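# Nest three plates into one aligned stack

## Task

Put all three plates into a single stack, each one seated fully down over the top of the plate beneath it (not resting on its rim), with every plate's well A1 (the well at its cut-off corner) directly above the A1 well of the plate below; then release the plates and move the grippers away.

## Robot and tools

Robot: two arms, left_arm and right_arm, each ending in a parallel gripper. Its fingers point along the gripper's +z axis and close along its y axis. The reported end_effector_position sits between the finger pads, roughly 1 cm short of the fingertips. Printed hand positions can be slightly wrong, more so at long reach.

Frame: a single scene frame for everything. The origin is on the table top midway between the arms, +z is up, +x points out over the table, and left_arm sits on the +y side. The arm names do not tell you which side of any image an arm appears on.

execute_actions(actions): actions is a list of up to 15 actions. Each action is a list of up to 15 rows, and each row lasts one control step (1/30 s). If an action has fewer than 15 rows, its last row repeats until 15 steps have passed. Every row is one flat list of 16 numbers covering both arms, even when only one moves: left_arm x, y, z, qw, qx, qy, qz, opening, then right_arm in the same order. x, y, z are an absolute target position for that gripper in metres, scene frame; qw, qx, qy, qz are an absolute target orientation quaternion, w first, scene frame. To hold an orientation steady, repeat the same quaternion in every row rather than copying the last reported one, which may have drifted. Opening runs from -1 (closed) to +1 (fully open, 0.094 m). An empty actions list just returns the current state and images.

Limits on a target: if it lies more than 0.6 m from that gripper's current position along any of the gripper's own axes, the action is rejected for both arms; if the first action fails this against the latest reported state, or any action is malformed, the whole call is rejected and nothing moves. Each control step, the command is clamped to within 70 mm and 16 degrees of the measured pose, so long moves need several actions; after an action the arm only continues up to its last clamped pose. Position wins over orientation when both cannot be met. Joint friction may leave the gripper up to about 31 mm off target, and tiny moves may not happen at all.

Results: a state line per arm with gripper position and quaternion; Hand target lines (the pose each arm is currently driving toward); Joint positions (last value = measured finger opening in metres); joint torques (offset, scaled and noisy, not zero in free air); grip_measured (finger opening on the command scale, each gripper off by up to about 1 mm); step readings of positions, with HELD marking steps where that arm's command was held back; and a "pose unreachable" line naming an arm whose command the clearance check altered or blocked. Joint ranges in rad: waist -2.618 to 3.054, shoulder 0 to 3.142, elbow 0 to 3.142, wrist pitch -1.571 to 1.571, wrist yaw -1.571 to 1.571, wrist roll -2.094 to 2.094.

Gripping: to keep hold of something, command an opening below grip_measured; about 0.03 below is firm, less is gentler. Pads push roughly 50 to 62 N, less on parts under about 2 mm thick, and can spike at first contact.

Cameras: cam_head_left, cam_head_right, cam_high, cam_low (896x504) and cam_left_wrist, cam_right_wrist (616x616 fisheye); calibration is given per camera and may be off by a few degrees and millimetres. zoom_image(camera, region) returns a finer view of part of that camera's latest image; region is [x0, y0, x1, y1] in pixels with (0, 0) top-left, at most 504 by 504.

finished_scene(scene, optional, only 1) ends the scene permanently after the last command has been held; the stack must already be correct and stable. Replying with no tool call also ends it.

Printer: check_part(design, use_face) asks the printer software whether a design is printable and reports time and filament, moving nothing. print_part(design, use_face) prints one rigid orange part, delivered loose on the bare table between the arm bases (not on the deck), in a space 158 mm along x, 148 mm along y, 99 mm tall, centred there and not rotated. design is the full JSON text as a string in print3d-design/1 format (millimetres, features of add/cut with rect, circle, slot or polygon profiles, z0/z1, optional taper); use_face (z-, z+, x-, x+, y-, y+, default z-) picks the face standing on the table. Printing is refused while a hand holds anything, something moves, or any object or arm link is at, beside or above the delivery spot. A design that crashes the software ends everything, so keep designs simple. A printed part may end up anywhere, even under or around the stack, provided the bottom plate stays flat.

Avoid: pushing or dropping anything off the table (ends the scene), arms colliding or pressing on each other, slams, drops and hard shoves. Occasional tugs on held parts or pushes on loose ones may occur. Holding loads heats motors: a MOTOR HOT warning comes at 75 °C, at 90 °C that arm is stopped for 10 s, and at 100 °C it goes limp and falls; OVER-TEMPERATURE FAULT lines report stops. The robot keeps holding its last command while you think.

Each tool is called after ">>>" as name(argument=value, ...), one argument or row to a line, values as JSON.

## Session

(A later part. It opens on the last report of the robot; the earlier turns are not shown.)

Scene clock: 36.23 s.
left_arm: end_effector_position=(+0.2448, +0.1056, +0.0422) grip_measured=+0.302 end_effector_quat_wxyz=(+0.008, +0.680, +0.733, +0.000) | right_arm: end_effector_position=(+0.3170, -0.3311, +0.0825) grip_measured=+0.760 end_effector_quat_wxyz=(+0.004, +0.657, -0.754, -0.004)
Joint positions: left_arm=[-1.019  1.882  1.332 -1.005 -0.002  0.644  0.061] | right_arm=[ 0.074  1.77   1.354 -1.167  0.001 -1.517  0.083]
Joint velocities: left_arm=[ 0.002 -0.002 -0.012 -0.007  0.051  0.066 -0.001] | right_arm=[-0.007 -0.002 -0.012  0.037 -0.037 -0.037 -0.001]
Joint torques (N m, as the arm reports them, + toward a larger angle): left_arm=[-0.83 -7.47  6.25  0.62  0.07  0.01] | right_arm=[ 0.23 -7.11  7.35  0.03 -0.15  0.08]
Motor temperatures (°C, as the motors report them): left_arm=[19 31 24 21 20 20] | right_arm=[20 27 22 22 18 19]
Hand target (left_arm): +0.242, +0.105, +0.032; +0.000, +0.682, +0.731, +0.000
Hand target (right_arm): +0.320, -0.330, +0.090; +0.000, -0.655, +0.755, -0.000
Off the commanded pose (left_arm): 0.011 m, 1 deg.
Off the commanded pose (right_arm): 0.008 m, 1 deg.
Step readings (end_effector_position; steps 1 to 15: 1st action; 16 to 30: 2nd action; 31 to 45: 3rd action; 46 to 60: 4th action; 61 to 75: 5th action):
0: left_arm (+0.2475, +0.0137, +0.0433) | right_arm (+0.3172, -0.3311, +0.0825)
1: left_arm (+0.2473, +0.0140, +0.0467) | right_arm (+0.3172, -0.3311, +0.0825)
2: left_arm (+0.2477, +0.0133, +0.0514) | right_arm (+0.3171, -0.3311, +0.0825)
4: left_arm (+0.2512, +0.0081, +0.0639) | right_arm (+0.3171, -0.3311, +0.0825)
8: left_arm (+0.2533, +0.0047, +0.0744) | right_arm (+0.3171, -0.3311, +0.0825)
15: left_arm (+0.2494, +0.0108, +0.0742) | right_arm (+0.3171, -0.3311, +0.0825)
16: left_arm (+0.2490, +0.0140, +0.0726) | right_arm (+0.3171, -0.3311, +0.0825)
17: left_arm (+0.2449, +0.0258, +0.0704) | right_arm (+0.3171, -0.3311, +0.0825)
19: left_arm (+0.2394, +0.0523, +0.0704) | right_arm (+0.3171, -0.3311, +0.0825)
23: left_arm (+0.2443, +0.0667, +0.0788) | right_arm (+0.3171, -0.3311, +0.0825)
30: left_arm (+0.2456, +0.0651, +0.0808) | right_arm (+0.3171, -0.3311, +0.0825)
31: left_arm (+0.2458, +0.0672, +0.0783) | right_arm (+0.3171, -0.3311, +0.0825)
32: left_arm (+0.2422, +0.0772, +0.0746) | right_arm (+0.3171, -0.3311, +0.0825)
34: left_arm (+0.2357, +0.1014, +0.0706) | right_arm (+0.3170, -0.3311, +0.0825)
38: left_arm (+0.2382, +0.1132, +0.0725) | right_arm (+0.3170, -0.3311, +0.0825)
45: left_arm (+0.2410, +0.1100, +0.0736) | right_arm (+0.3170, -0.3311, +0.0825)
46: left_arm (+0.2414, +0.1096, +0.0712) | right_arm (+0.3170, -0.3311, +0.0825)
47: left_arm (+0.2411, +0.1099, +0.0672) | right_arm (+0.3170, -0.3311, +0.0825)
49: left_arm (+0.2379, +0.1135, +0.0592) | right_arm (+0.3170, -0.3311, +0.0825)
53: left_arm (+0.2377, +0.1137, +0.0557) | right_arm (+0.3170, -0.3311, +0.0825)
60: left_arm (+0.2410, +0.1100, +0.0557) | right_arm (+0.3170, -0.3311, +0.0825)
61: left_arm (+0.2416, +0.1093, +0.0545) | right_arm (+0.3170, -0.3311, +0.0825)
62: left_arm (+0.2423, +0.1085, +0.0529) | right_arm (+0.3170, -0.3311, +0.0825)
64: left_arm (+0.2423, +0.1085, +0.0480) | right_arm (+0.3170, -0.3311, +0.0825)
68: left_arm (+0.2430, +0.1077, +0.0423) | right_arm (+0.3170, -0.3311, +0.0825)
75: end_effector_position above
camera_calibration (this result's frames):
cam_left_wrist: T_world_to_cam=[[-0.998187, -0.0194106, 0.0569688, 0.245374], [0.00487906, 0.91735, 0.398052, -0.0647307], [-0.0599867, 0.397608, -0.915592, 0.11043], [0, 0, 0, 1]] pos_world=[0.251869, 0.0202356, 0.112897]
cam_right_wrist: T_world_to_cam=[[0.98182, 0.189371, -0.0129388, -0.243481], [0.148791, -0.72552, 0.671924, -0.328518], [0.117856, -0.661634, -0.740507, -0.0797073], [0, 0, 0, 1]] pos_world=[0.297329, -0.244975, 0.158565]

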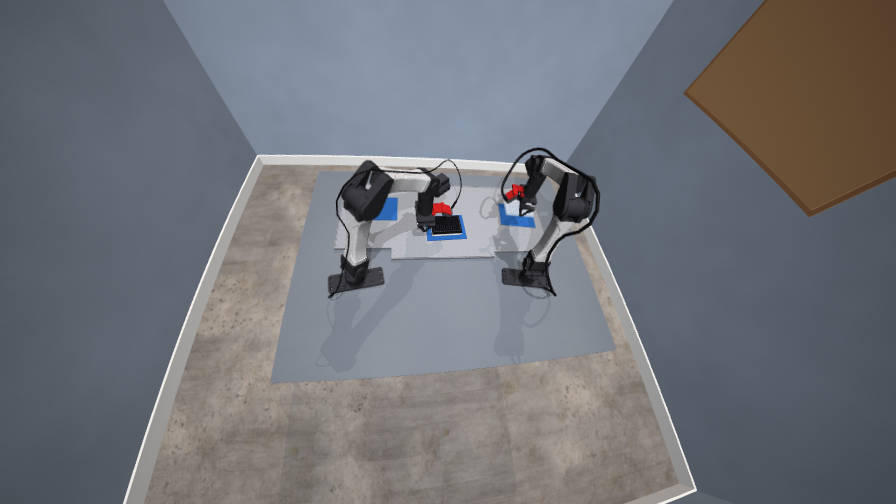

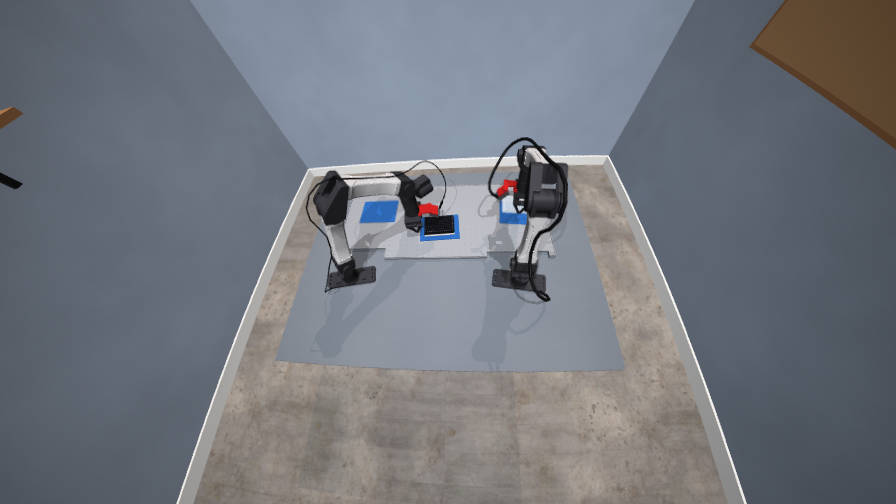

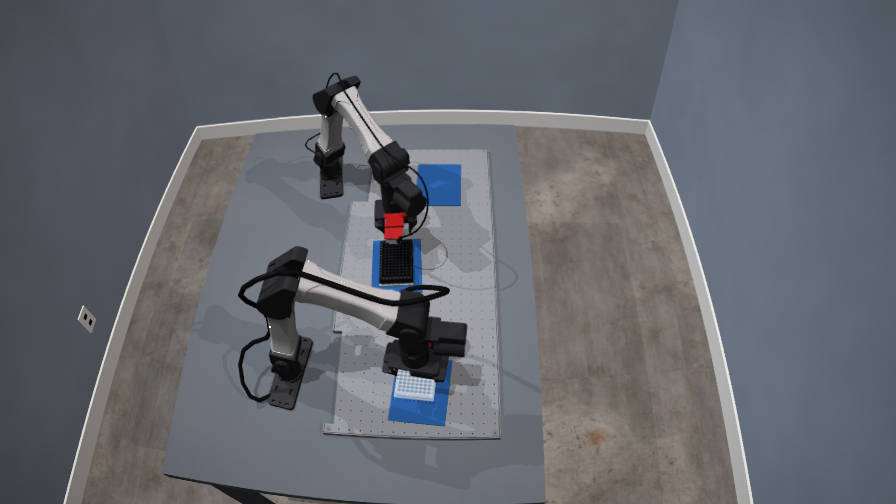

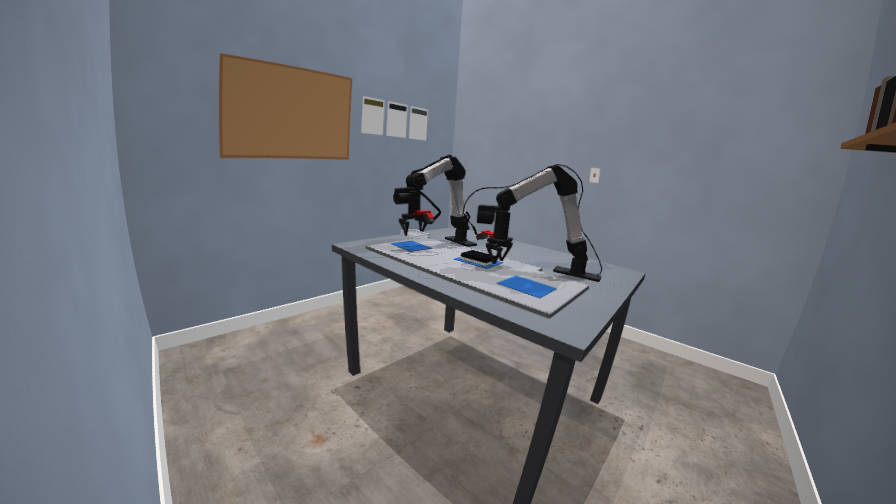

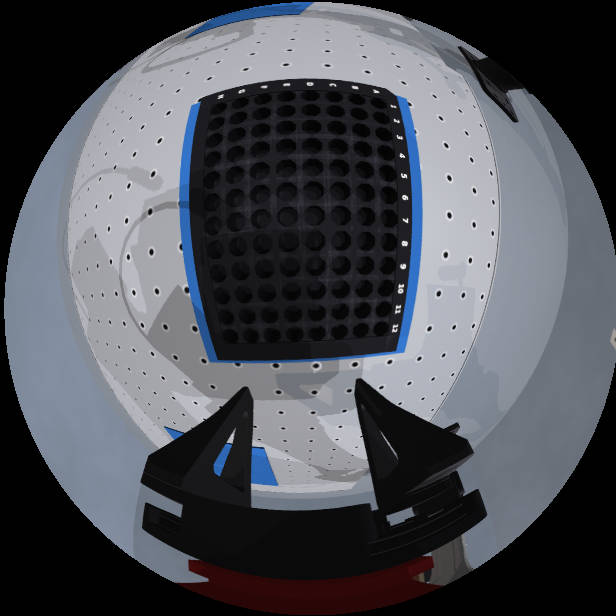

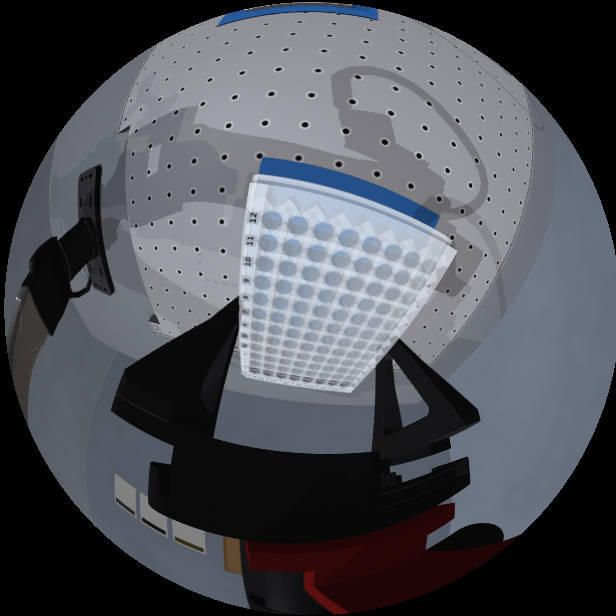

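Still slightly tilted. Gap about 20 mm.

>>> execute_actions(
  actions=[
    [[0.242,0.096,0.038,0,0.682,0.731,0,0.3,0.32,-0.33,0.09,0,0.655,-0.755,0,0.72]],
    [[0.242,0.088,0.038,0,0.682,0.731,0,0.3,0.32,-0.33,0.09,0,0.655,-0.755,0,0.72]],
    [[0.242,0.082,0.038,0,0.682,0.731,0,0.3,0.32,-0.33,0.09,0,0.655,-0.755,0,0.72]],
  ],
)

>>> zoom_image(
  camera="cam_high",
  region=[360, 220, 440, 300],
)

>>> zoom_image(
  camera="cam_low",
  region=[450, 230, 520, 275],
)

Scene clock: 38.63 s.
left_arm: end_effector_position=(+0.2454, +0.0842, +0.0433) grip_measured=+0.302 end_effector_quat_wxyz=(+0.012, +0.682, +0.731, -0.001) | right_arm: end_effector_position=(+0.3170, -0.3311, +0.0825) grip_measured=+0.760 end_effector_quat_wxyz=(+0.004, +0.657, -0.754, -0.004)
Joint positions: left_arm=[-1.057  1.934  1.408 -1.02  -0.002  0.612  0.061] | right_arm=[ 0.074  1.77   1.354 -1.167  0.001 -1.517  0.083]
Joint velocities: left_arm=[ 0.002 -0.007 -0.002  0.037 -0.007  0.022 -0.001] | right_arm=[-0.007 -0.007 -0.002 -0.022  0.022 -0.007  0.002]
Joint torques (N m, as the arm reports them, + toward a larger angle): left_arm=[-0.88 -7.61  9.18  0.36  0.01 -0.05] | right_arm=[ 0.17 -7.2   7.28  0.02 -0.15  0.06]
Motor temperatures (°C, as the motors report them): left_arm=[19 31 24 21 20 20] | right_arm=[20 27 23 22 18 19]
Hand target (left_arm): +0.242, +0.082, +0.038; +0.000, +0.682, +0.731, -0.000
Hand target (right_arm): +0.320, -0.330, +0.090; +0.000, -0.655, +0.755, -0.000
Off the commanded pose (left_arm): 0.007 m, 1 deg.
Off the commanded pose (right_arm): 0.008 m, 1 deg.
Step readings (end_effector_position; steps 1 to 15: 1st action; 16 to 30: 2nd action; 31 to 45: 3rd action):
0: left_arm (+0.2453, +0.1051, +0.0422) | right_arm (+0.3170, -0.3311, +0.0825)
1: left_arm (+0.2452, +0.1048, +0.0424) | right_arm (+0.3170, -0.3311, +0.0825)
2: left_arm (+0.2454, +0.1032, +0.0427) | right_arm (+0.3170, -0.3311, +0.0825)
4: left_arm (+0.2453, +0.1000, +0.0430) | right_arm (+0.3170, -0.3311, +0.0825)
8: left_arm (+0.2448, +0.0984, +0.0430) | right_arm (+0.3170, -0.3311, +0.0825)
15: left_arm (+0.2448, +0.0984, +0.0430) | right_arm (+0.3170, -0.3311, +0.0825)
16: left_arm (+0.2447, +0.0979, +0.0433) | right_arm (+0.3170, -0.3311, +0.0825)
17: left_arm (+0.2452, +0.0958, +0.0437) | right_arm (+0.3170, -0.3311, +0.0825)
19: left_arm (+0.2457, +0.0917, +0.0437) | right_arm (+0.3170, -0.3311, +0.0825)
23: left_arm (+0.2449, +0.0900, +0.0430) | right_arm (+0.3170, -0.3311, +0.0825)
30: left_arm (+0.2449, +0.0900, +0.0430) | right_arm (+0.3170, -0.3311, +0.0825)
31: left_arm (+0.2449, +0.0896, +0.0432) | right_arm (+0.3170, -0.3311, +0.0825)
32: left_arm (+0.2454, +0.0882, +0.0435) | right_arm (+0.3170, -0.3311, +0.0825)
34: left_arm (+0.2459, +0.0851, +0.0436) | right_arm (+0.3170, -0.3311, +0.0825)
38: left_arm (+0.2455, +0.0842, +0.0433) | right_arm (+0.3170, -0.3311, +0.0825)
45: end_effector_position above
camera_calibration (this result's frames):
cam_left_wrist: T_world_to_cam=[[-0.998527, -0.0140923, 0.0523951, 0.245306], [0.0075873, 0.919925, 0.392022, -0.0461721], [-0.053724, 0.391842, -0.918463, 0.11904], [0, 0, 0, 1]] pos_world=[0.25169, -0.000713035, 0.114581]
cam_right_wrist: T_world_to_cam=[[0.98182, 0.189371, -0.0129388, -0.243481], [0.148791, -0.72552, 0.671924, -0.328518], [0.117856, -0.661634, -0.740507, -0.0797073], [0, 0, 0, 1]] pos_world=[0.297329, -0.244975, 0.158565]

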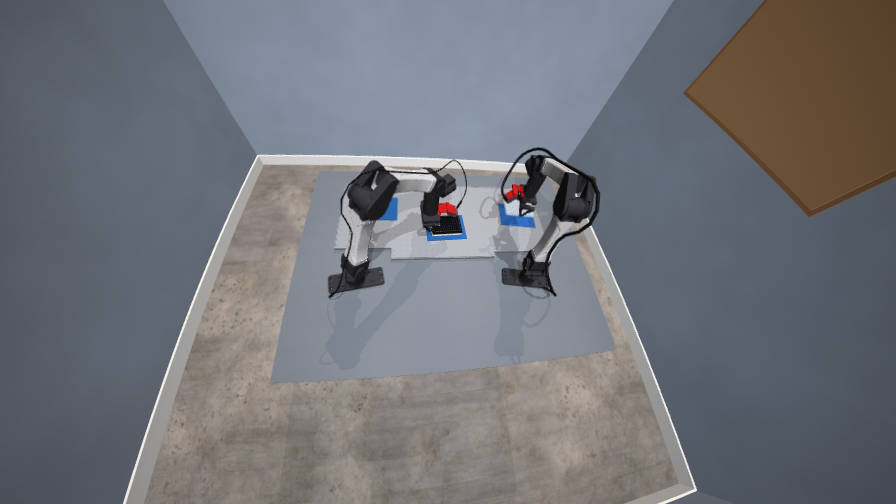

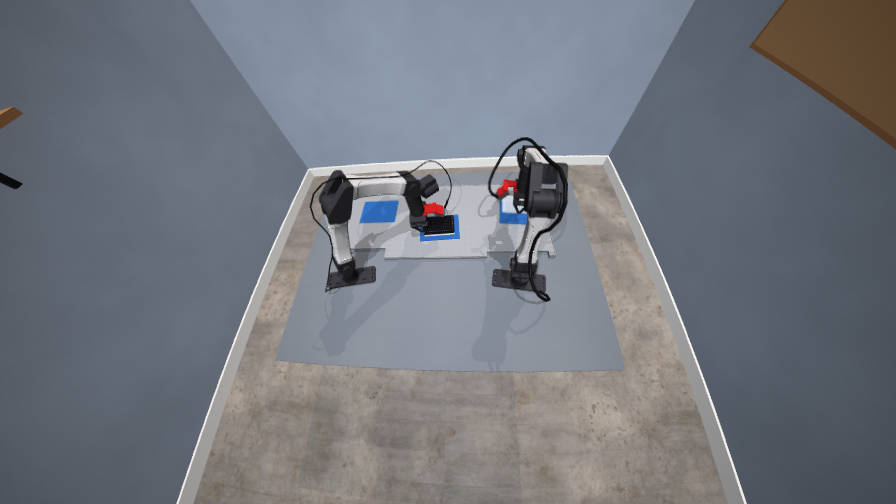

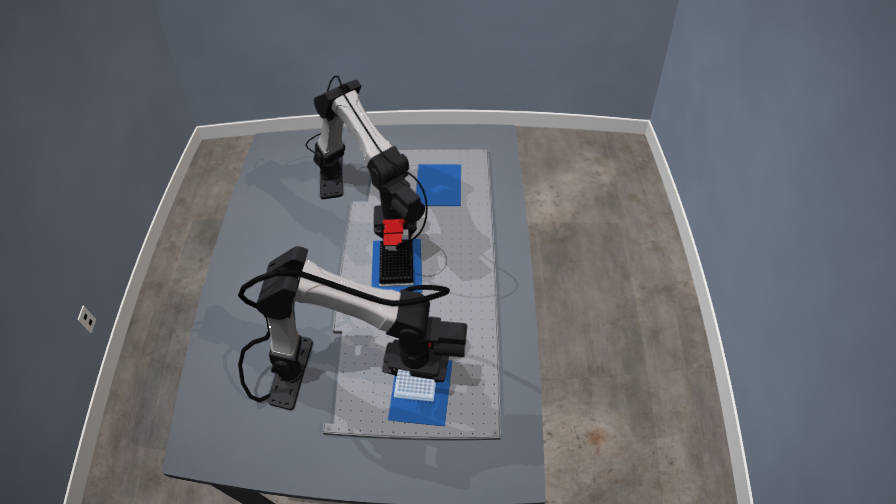

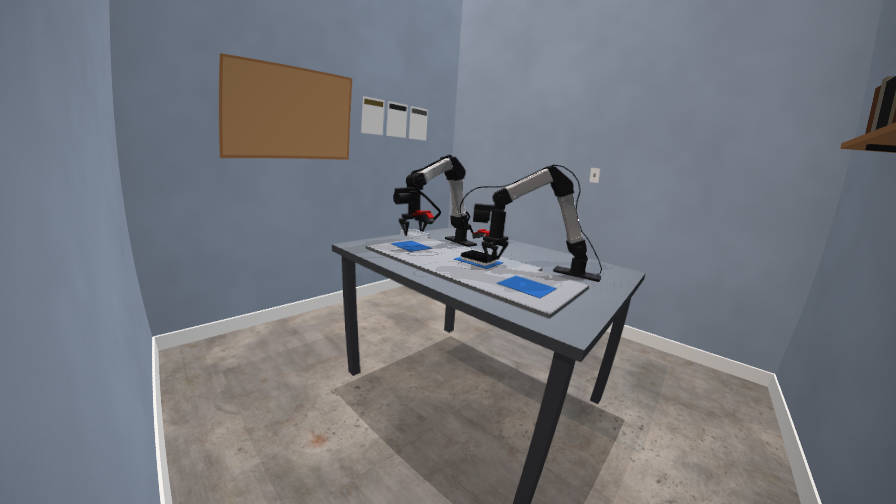

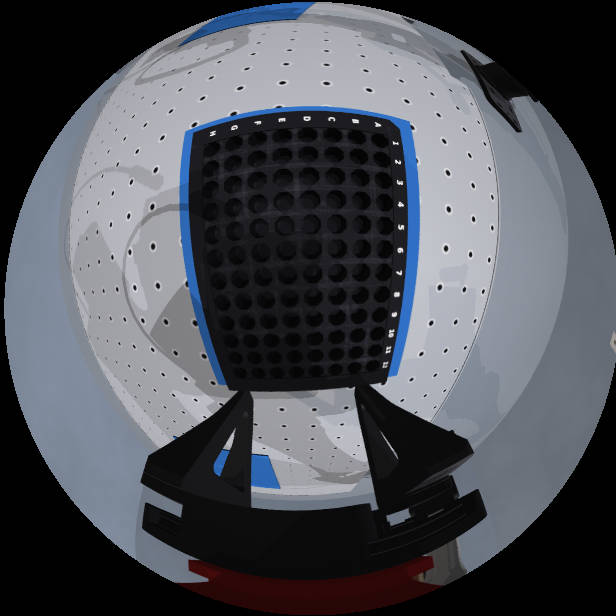

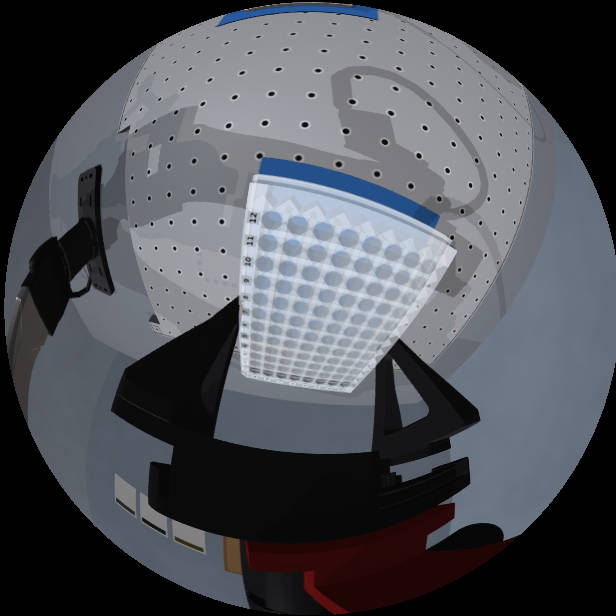

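Region (360, 220, 440, 300) of cam_high's 896x504 image, scaled by 6.300, with more detail than that image has.

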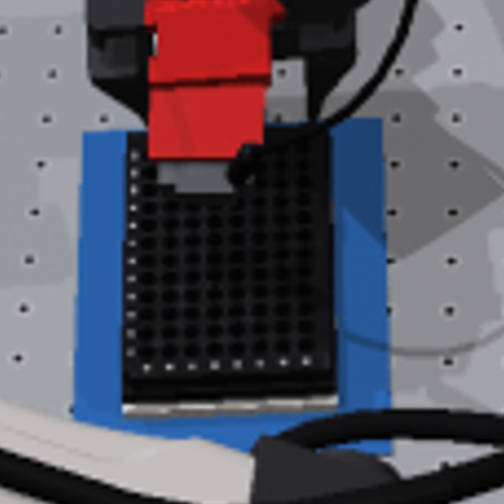

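Region (450, 230, 520, 275) of cam_low's 896x504 image, scaled by 7.200, with more detail than that image has; it fills the top 324 rows of this view, and the rest is white.

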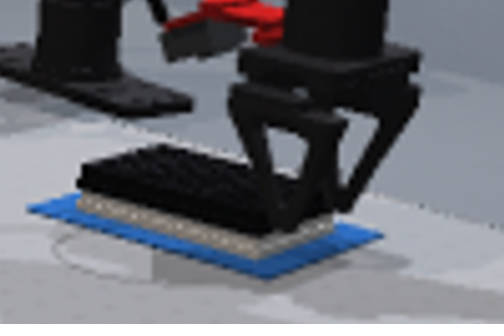

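>>> execute_actions(
  actions=[
    [[0.242,0.078,0.034,0,0.682,0.731,0,0.3,0.32,-0.33,0.09,0,0.655,-0.755,0,0.72]],
  ],
)

>>> zoom_image(
  camera="cam_high",
  region=[360, 220, 440, 300],
)

>>> zoom_image(
  camera="cam_low",
  region=[450, 230, 520, 275],
)

Scene clock: 39.80 s.
left_arm: end_effector_position=(+0.2442, +0.0834, +0.0395) grip_measured=+0.302 end_effector_quat_wxyz=(+0.006, +0.682, +0.732, +0.000) | right_arm: end_effector_position=(+0.3170, -0.3311, +0.0825) grip_measured=+0.760 end_effector_quat_wxyz=(+0.004, +0.657, -0.754, -0.004)
Joint positions: left_arm=[-1.061  1.949  1.413 -1.023 -0.002  0.607  0.061] | right_arm=[ 0.074  1.77   1.354 -1.167  0.001 -1.517  0.083]
Joint velocities: left_arm=[ 0.007  0.007  0.007 -0.007  0.007 -0.007 -0.001] | right_arm=[ 0.002 -0.007 -0.002 -0.007 -0.037  0.051  0.001]
Joint torques (N m, as the arm reports them, + toward a larger angle): left_arm=[-1.1  -7.74  8.96  0.43  0.09 -0.07] | right_arm=[ 0.21 -7.2   7.27  0.   -0.14  0.06]
Motor temperatures (°C, as the motors report them): left_arm=[19 31 24 21 20 20] | right_arm=[20 27 23 22 18 19]
Hand target (left_arm): +0.242, +0.078, +0.034; +0.000, +0.682, +0.731, +0.000
Hand target (right_arm): +0.320, -0.330, +0.090; +0.000, -0.655, +0.755, -0.000
Off the commanded pose (left_arm): 0.008 m, 1 deg.
Off the commanded pose (right_arm): 0.008 m, 1 deg.
Step readings (end_effector_position):
0: left_arm (+0.2454, +0.0842, +0.0433) | right_arm (+0.3170, -0.3311, +0.0825)
1: left_arm (+0.2454, +0.0840, +0.0431) | right_arm (+0.3170, -0.3311, +0.0825)
2: left_arm (+0.2454, +0.0837, +0.0428) | right_arm (+0.3170, -0.3311, +0.0825)
4: left_arm (+0.2450, +0.0833, +0.0414) | right_arm (+0.3170, -0.3311, +0.0825)
8: left_arm (+0.2442, +0.0834, +0.0395) | right_arm (+0.3170, -0.3311, +0.0825)
15: end_effector_position above
camera_calibration (this result's frames):
cam_left_wrist: T_world_to_cam=[[-0.998099, -0.0154021, 0.0596794, 0.244051], [0.00983041, 0.916098, 0.400835, -0.044422], [-0.0608458, 0.400659, -0.914204, 0.116597], [0, 0, 0, 1]] pos_world=[0.251118, -0.0022618, 0.109834]
cam_right_wrist: T_world_to_cam=[[0.98182, 0.189371, -0.0129388, -0.243481], [0.148791, -0.72552, 0.671924, -0.328518], [0.117856, -0.661634, -0.740507, -0.0797073], [0, 0, 0, 1]] pos_world=[0.297329, -0.244975, 0.158565]

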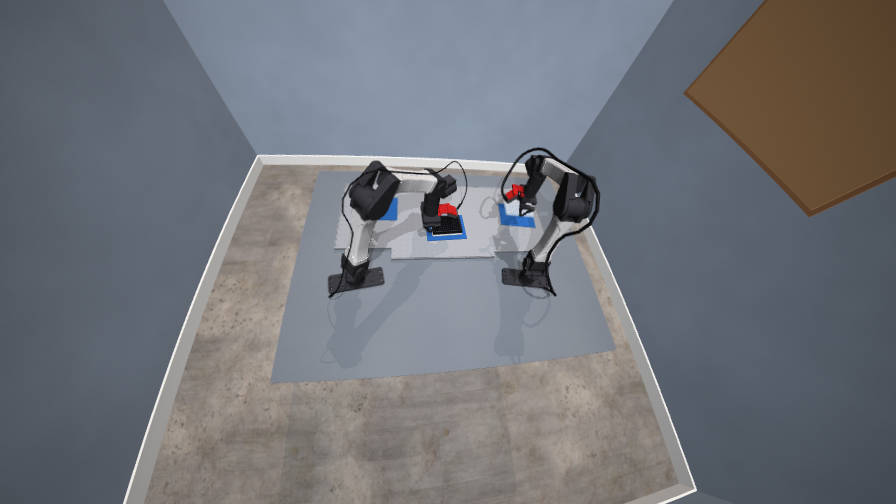

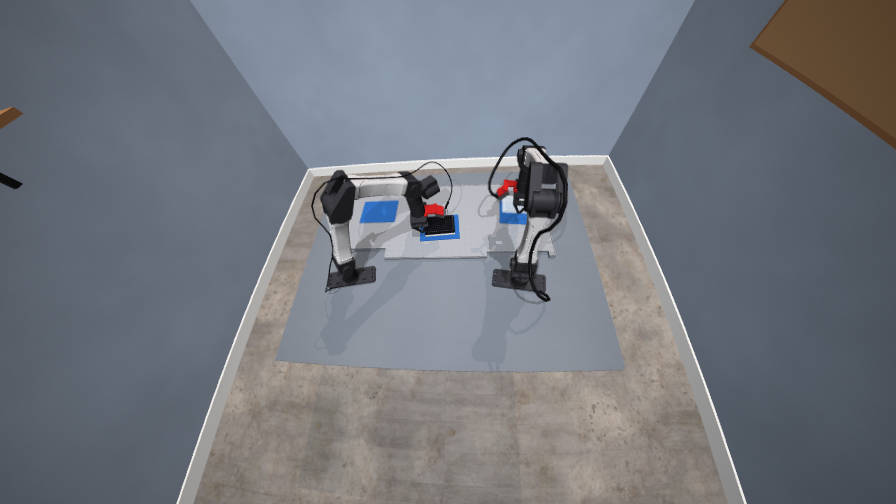

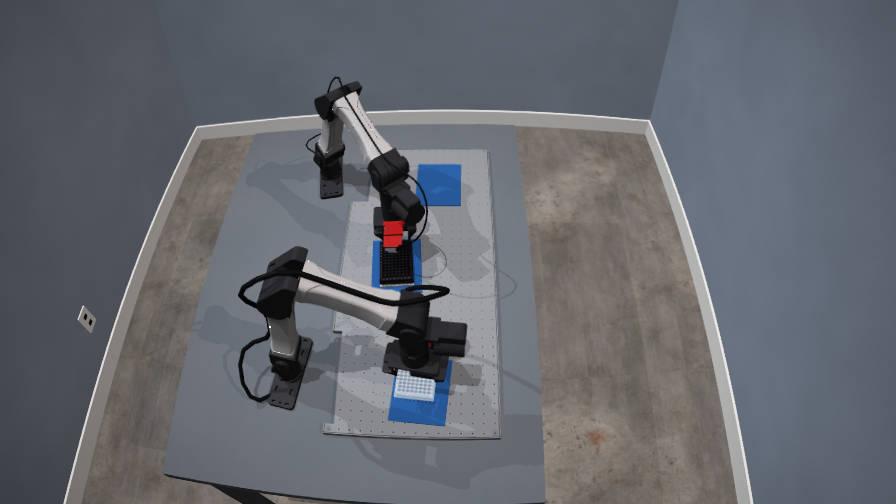

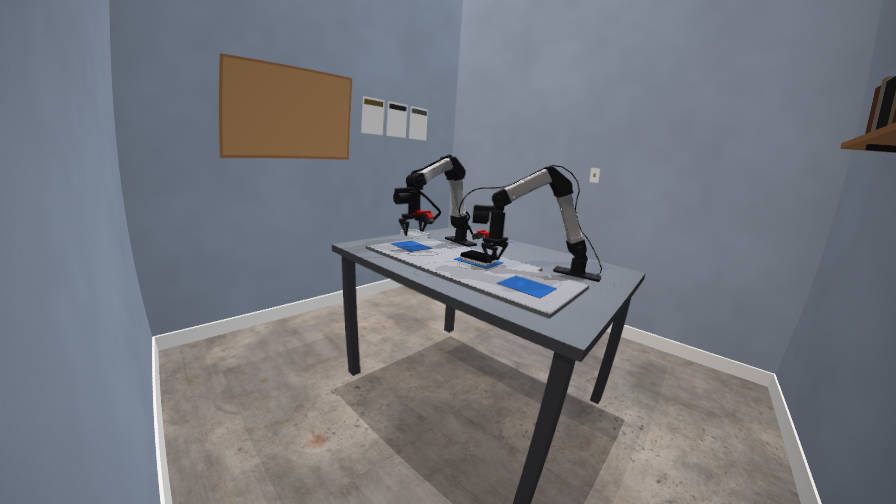

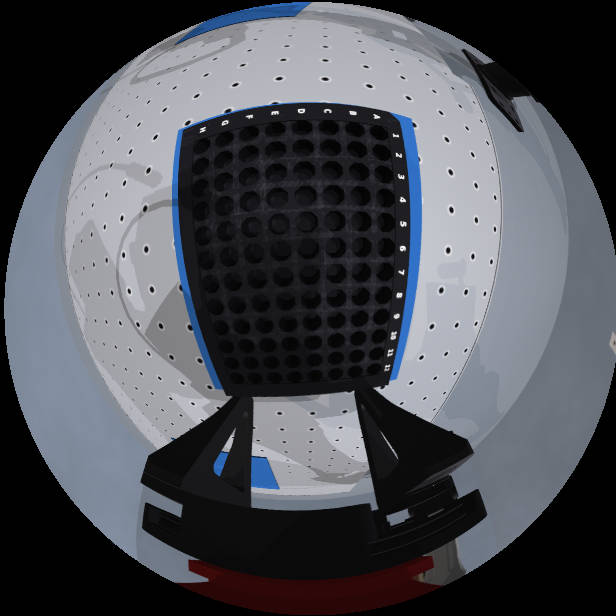

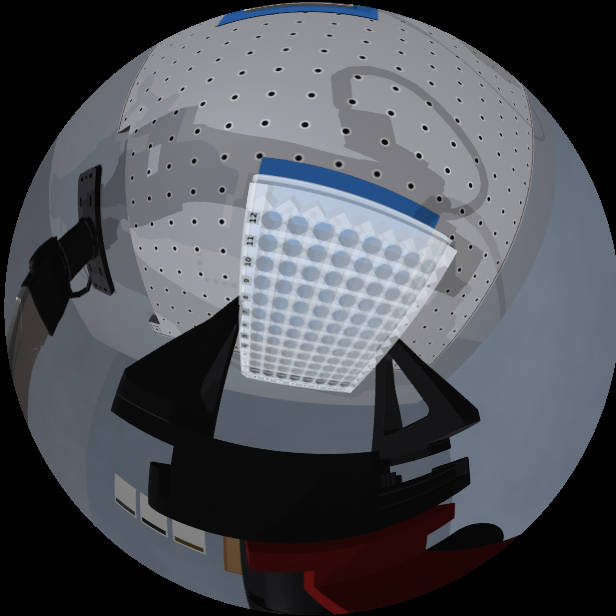

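Region (360, 220, 440, 300) of cam_high's 896x504 image, scaled by 6.300, with more detail than that image has.

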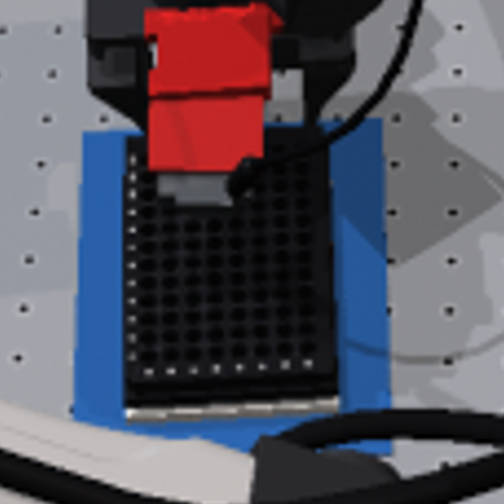

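Region (450, 230, 520, 275) of cam_low's 896x504 image, scaled by 7.200, with more detail than that image has; it fills the top 324 rows of this view, and the rest is white.

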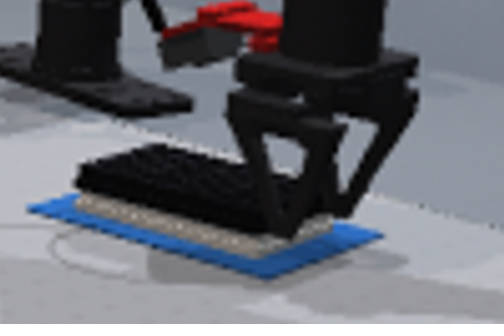

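Both moved; back off and see whether it drops.

>>> execute_actions(
  actions=[
    [[0.244,0.10,0.05,0,0.682,0.731,0,0.3,0.32,-0.33,0.09,0,0.655,-0.755,0,0.72]],
    [[0.27,0.15,0.06,0,0.682,0.731,0,0.3,0.32,-0.33,0.09,0,0.655,-0.755,0,0.72]],
  ],
)

>>> zoom_image(
  camera="cam_high",
  region=[360, 220, 440, 300],
)

>>> zoom_image(
  camera="cam_low",
  region=[450, 230, 520, 275],
)

>>> zoom_image(
  camera="cam_head_right",
  region=[410, 205, 470, 245],
)

Scene clock: 41.50 s.
left_arm: end_effector_position=(+0.2773, +0.1472, +0.0586) grip_measured=+0.302 end_effector_quat_wxyz=(+0.008, +0.673, +0.739, +0.001) | right_arm: end_effector_position=(+0.3170, -0.3311, +0.0825) grip_measured=+0.760 end_effector_quat_wxyz=(+0.004, +0.657, -0.754, -0.004)
Joint positions: left_arm=[-0.866  1.844  1.35  -1.062 -0.002  0.78   0.061] | right_arm=[ 0.074  1.77   1.354 -1.167  0.001 -1.517  0.083]
Joint velocities: left_arm=[-0.022  0.002  0.002 -0.022 -0.007  0.007 -0.   ] | right_arm=[-0.012 -0.002  0.002 -0.051  0.007 -0.066 -0.   ]
Joint torques (N m, as the arm reports them, + toward a larger angle): left_arm=[-0.83 -9.23  6.63  0.22  0.1   0.1 ] | right_arm=[ 0.23 -7.21  7.32  0.03 -0.14  0.1 ]
Motor temperatures (°C, as the motors report them): left_arm=[19 31 24 21 20 20] | right_arm=[20 27 23 22 18 19]
Hand target (left_arm): +0.270, +0.150, +0.060; -0.000, +0.682, +0.731, -0.000
Hand target (right_arm): +0.320, -0.330, +0.090; +0.000, -0.655, +0.755, -0.000
Off the commanded pose (left_arm): 0.008 m, 2 deg.
Off the commanded pose (right_arm): 0.008 m, 1 deg.
Step readings (end_effector_position; steps 1 to 15: 1st action; 16 to 30: 2nd action):
0: left_arm (+0.2442, +0.0834, +0.0395) | right_arm (+0.3170, -0.3311, +0.0825)
1: left_arm (+0.2443, +0.0840, +0.0400) | right_arm (+0.3170, -0.3311, +0.0825)
2: left_arm (+0.2445, +0.0857, +0.0410) | right_arm (+0.3170, -0.3311, +0.0825)
4: left_arm (+0.2458, +0.0894, +0.0444) | right_arm (+0.3170, -0.3311, +0.0825)
8: left_arm (+0.2477, +0.0914, +0.0488) | right_arm (+0.3170, -0.3311, +0.0825)
15: left_arm (+0.2472, +0.0920, +0.0489) | right_arm (+0.3170, -0.3311, +0.0825)
16: left_arm (+0.2491, +0.0955, +0.0489) | right_arm (+0.3170, -0.3311, +0.0825)
17: left_arm (+0.2520, +0.1053, +0.0492) | right_arm (+0.3170, -0.3311, +0.0825)
19: left_arm (+0.2639, +0.1297, +0.0522) | right_arm (+0.3170, -0.3311, +0.0825)
23: left_arm (+0.2780, +0.1474, +0.0584) | right_arm (+0.3170, -0.3311, +0.0825)
30: end_effector_position above
camera_calibration (this result's frames):
cam_left_wrist: T_world_to_cam=[[-0.997735, -0.0374695, 0.0558592, 0.280299], [-0.0119958, 0.916279, 0.400362, -0.104866], [-0.0661839, 0.398785, -0.914653, 0.112307], [0, 0, 0, 1]] pos_world=[0.285839, 0.0618025, 0.129049]
cam_right_wrist: T_world_to_cam=[[0.98182, 0.189371, -0.0129388, -0.243481], [0.148791, -0.72552, 0.671924, -0.328518], [0.117856, -0.661634, -0.740507, -0.0797073], [0, 0, 0, 1]] pos_world=[0.297329, -0.244975, 0.158565]

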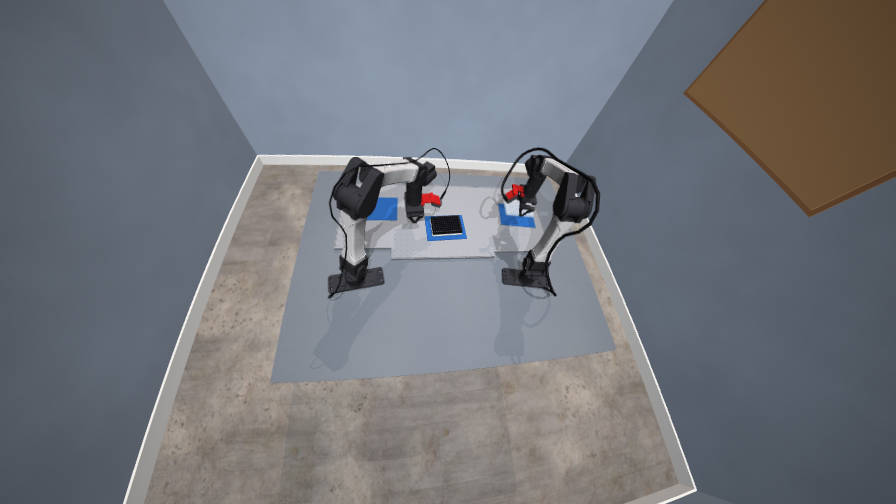

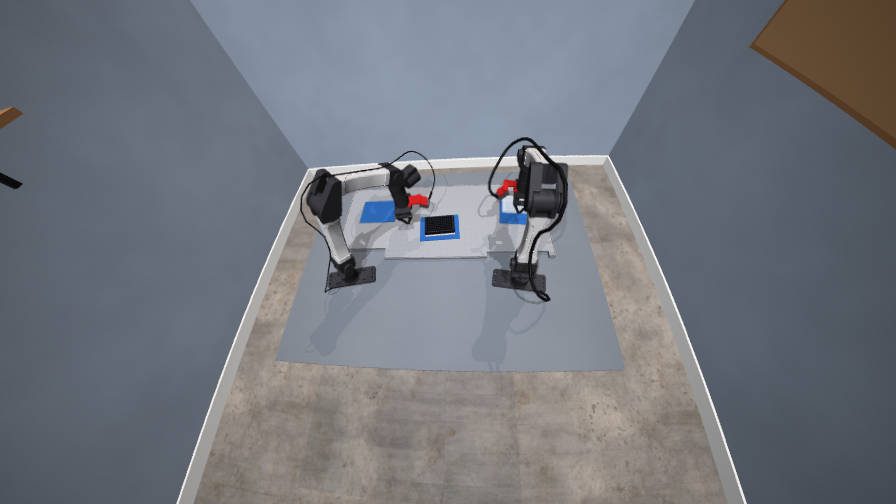

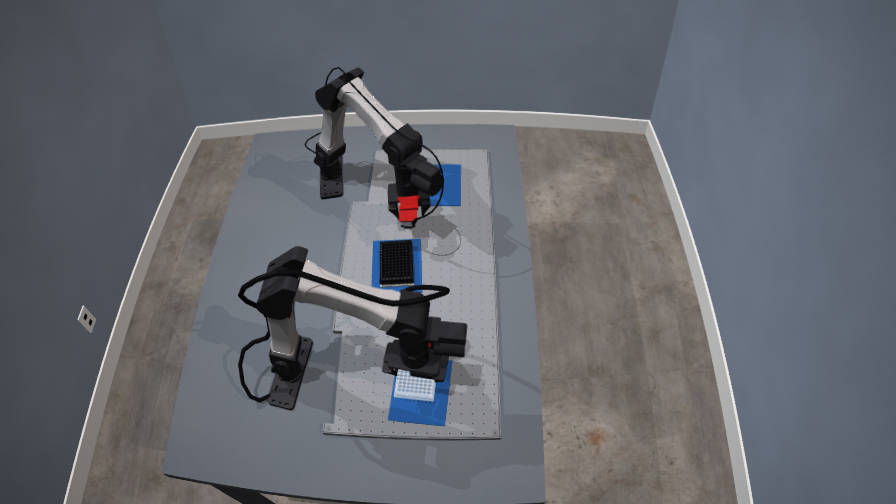

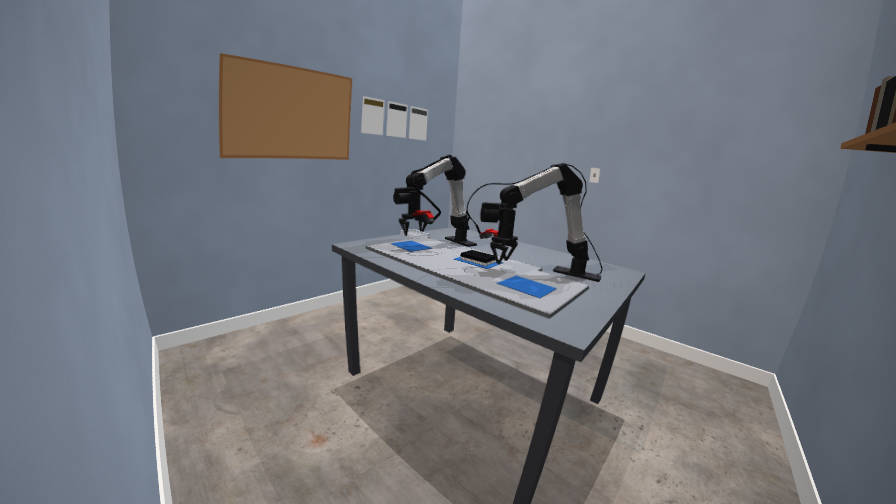

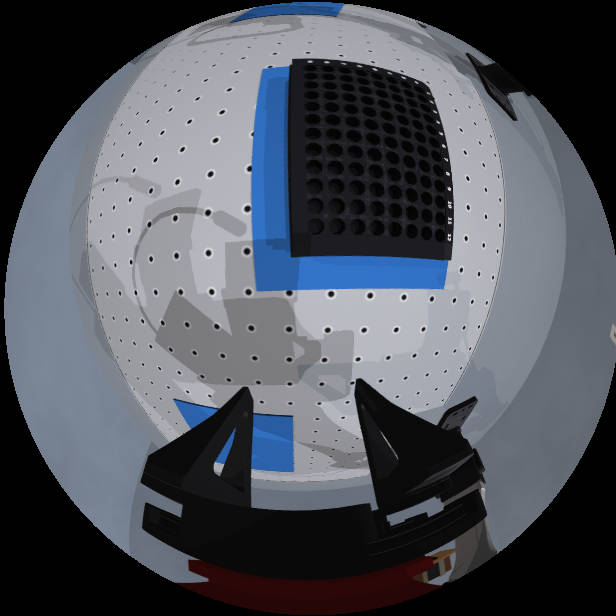

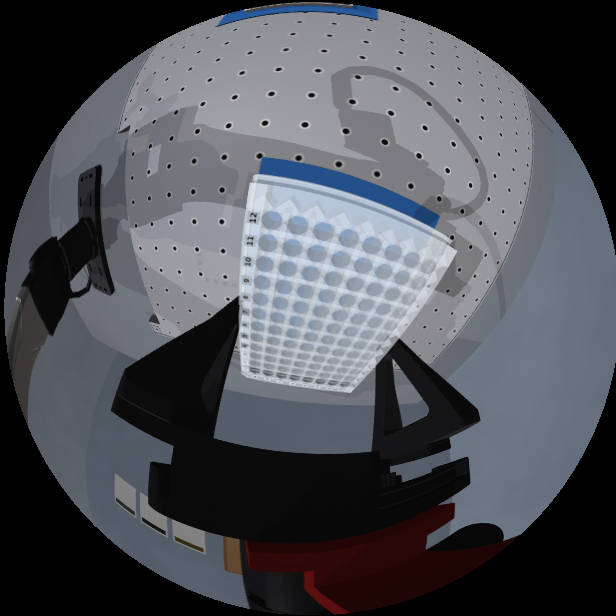

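Region (360, 220, 440, 300) of cam_high's 896x504 image, scaled by 6.300, with more detail than that image has.

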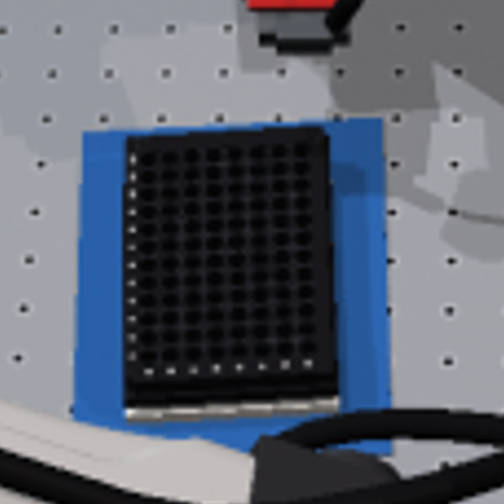

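Region (450, 230, 520, 275) of cam_low's 896x504 image, scaled by 7.200, with more detail than that image has; it fills the top 324 rows of this view, and the rest is white.

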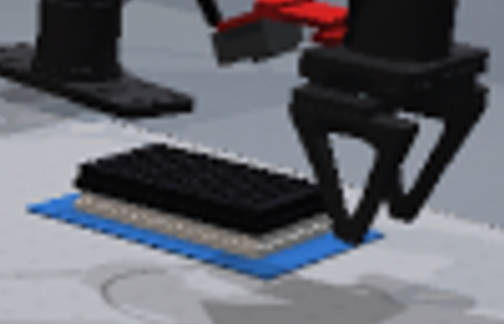

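Region (410, 205, 470, 245) of cam_head_right's 896x504 image, scaled by 8.400, with more detail than that image has.

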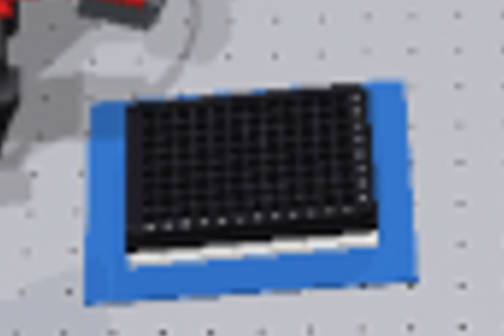

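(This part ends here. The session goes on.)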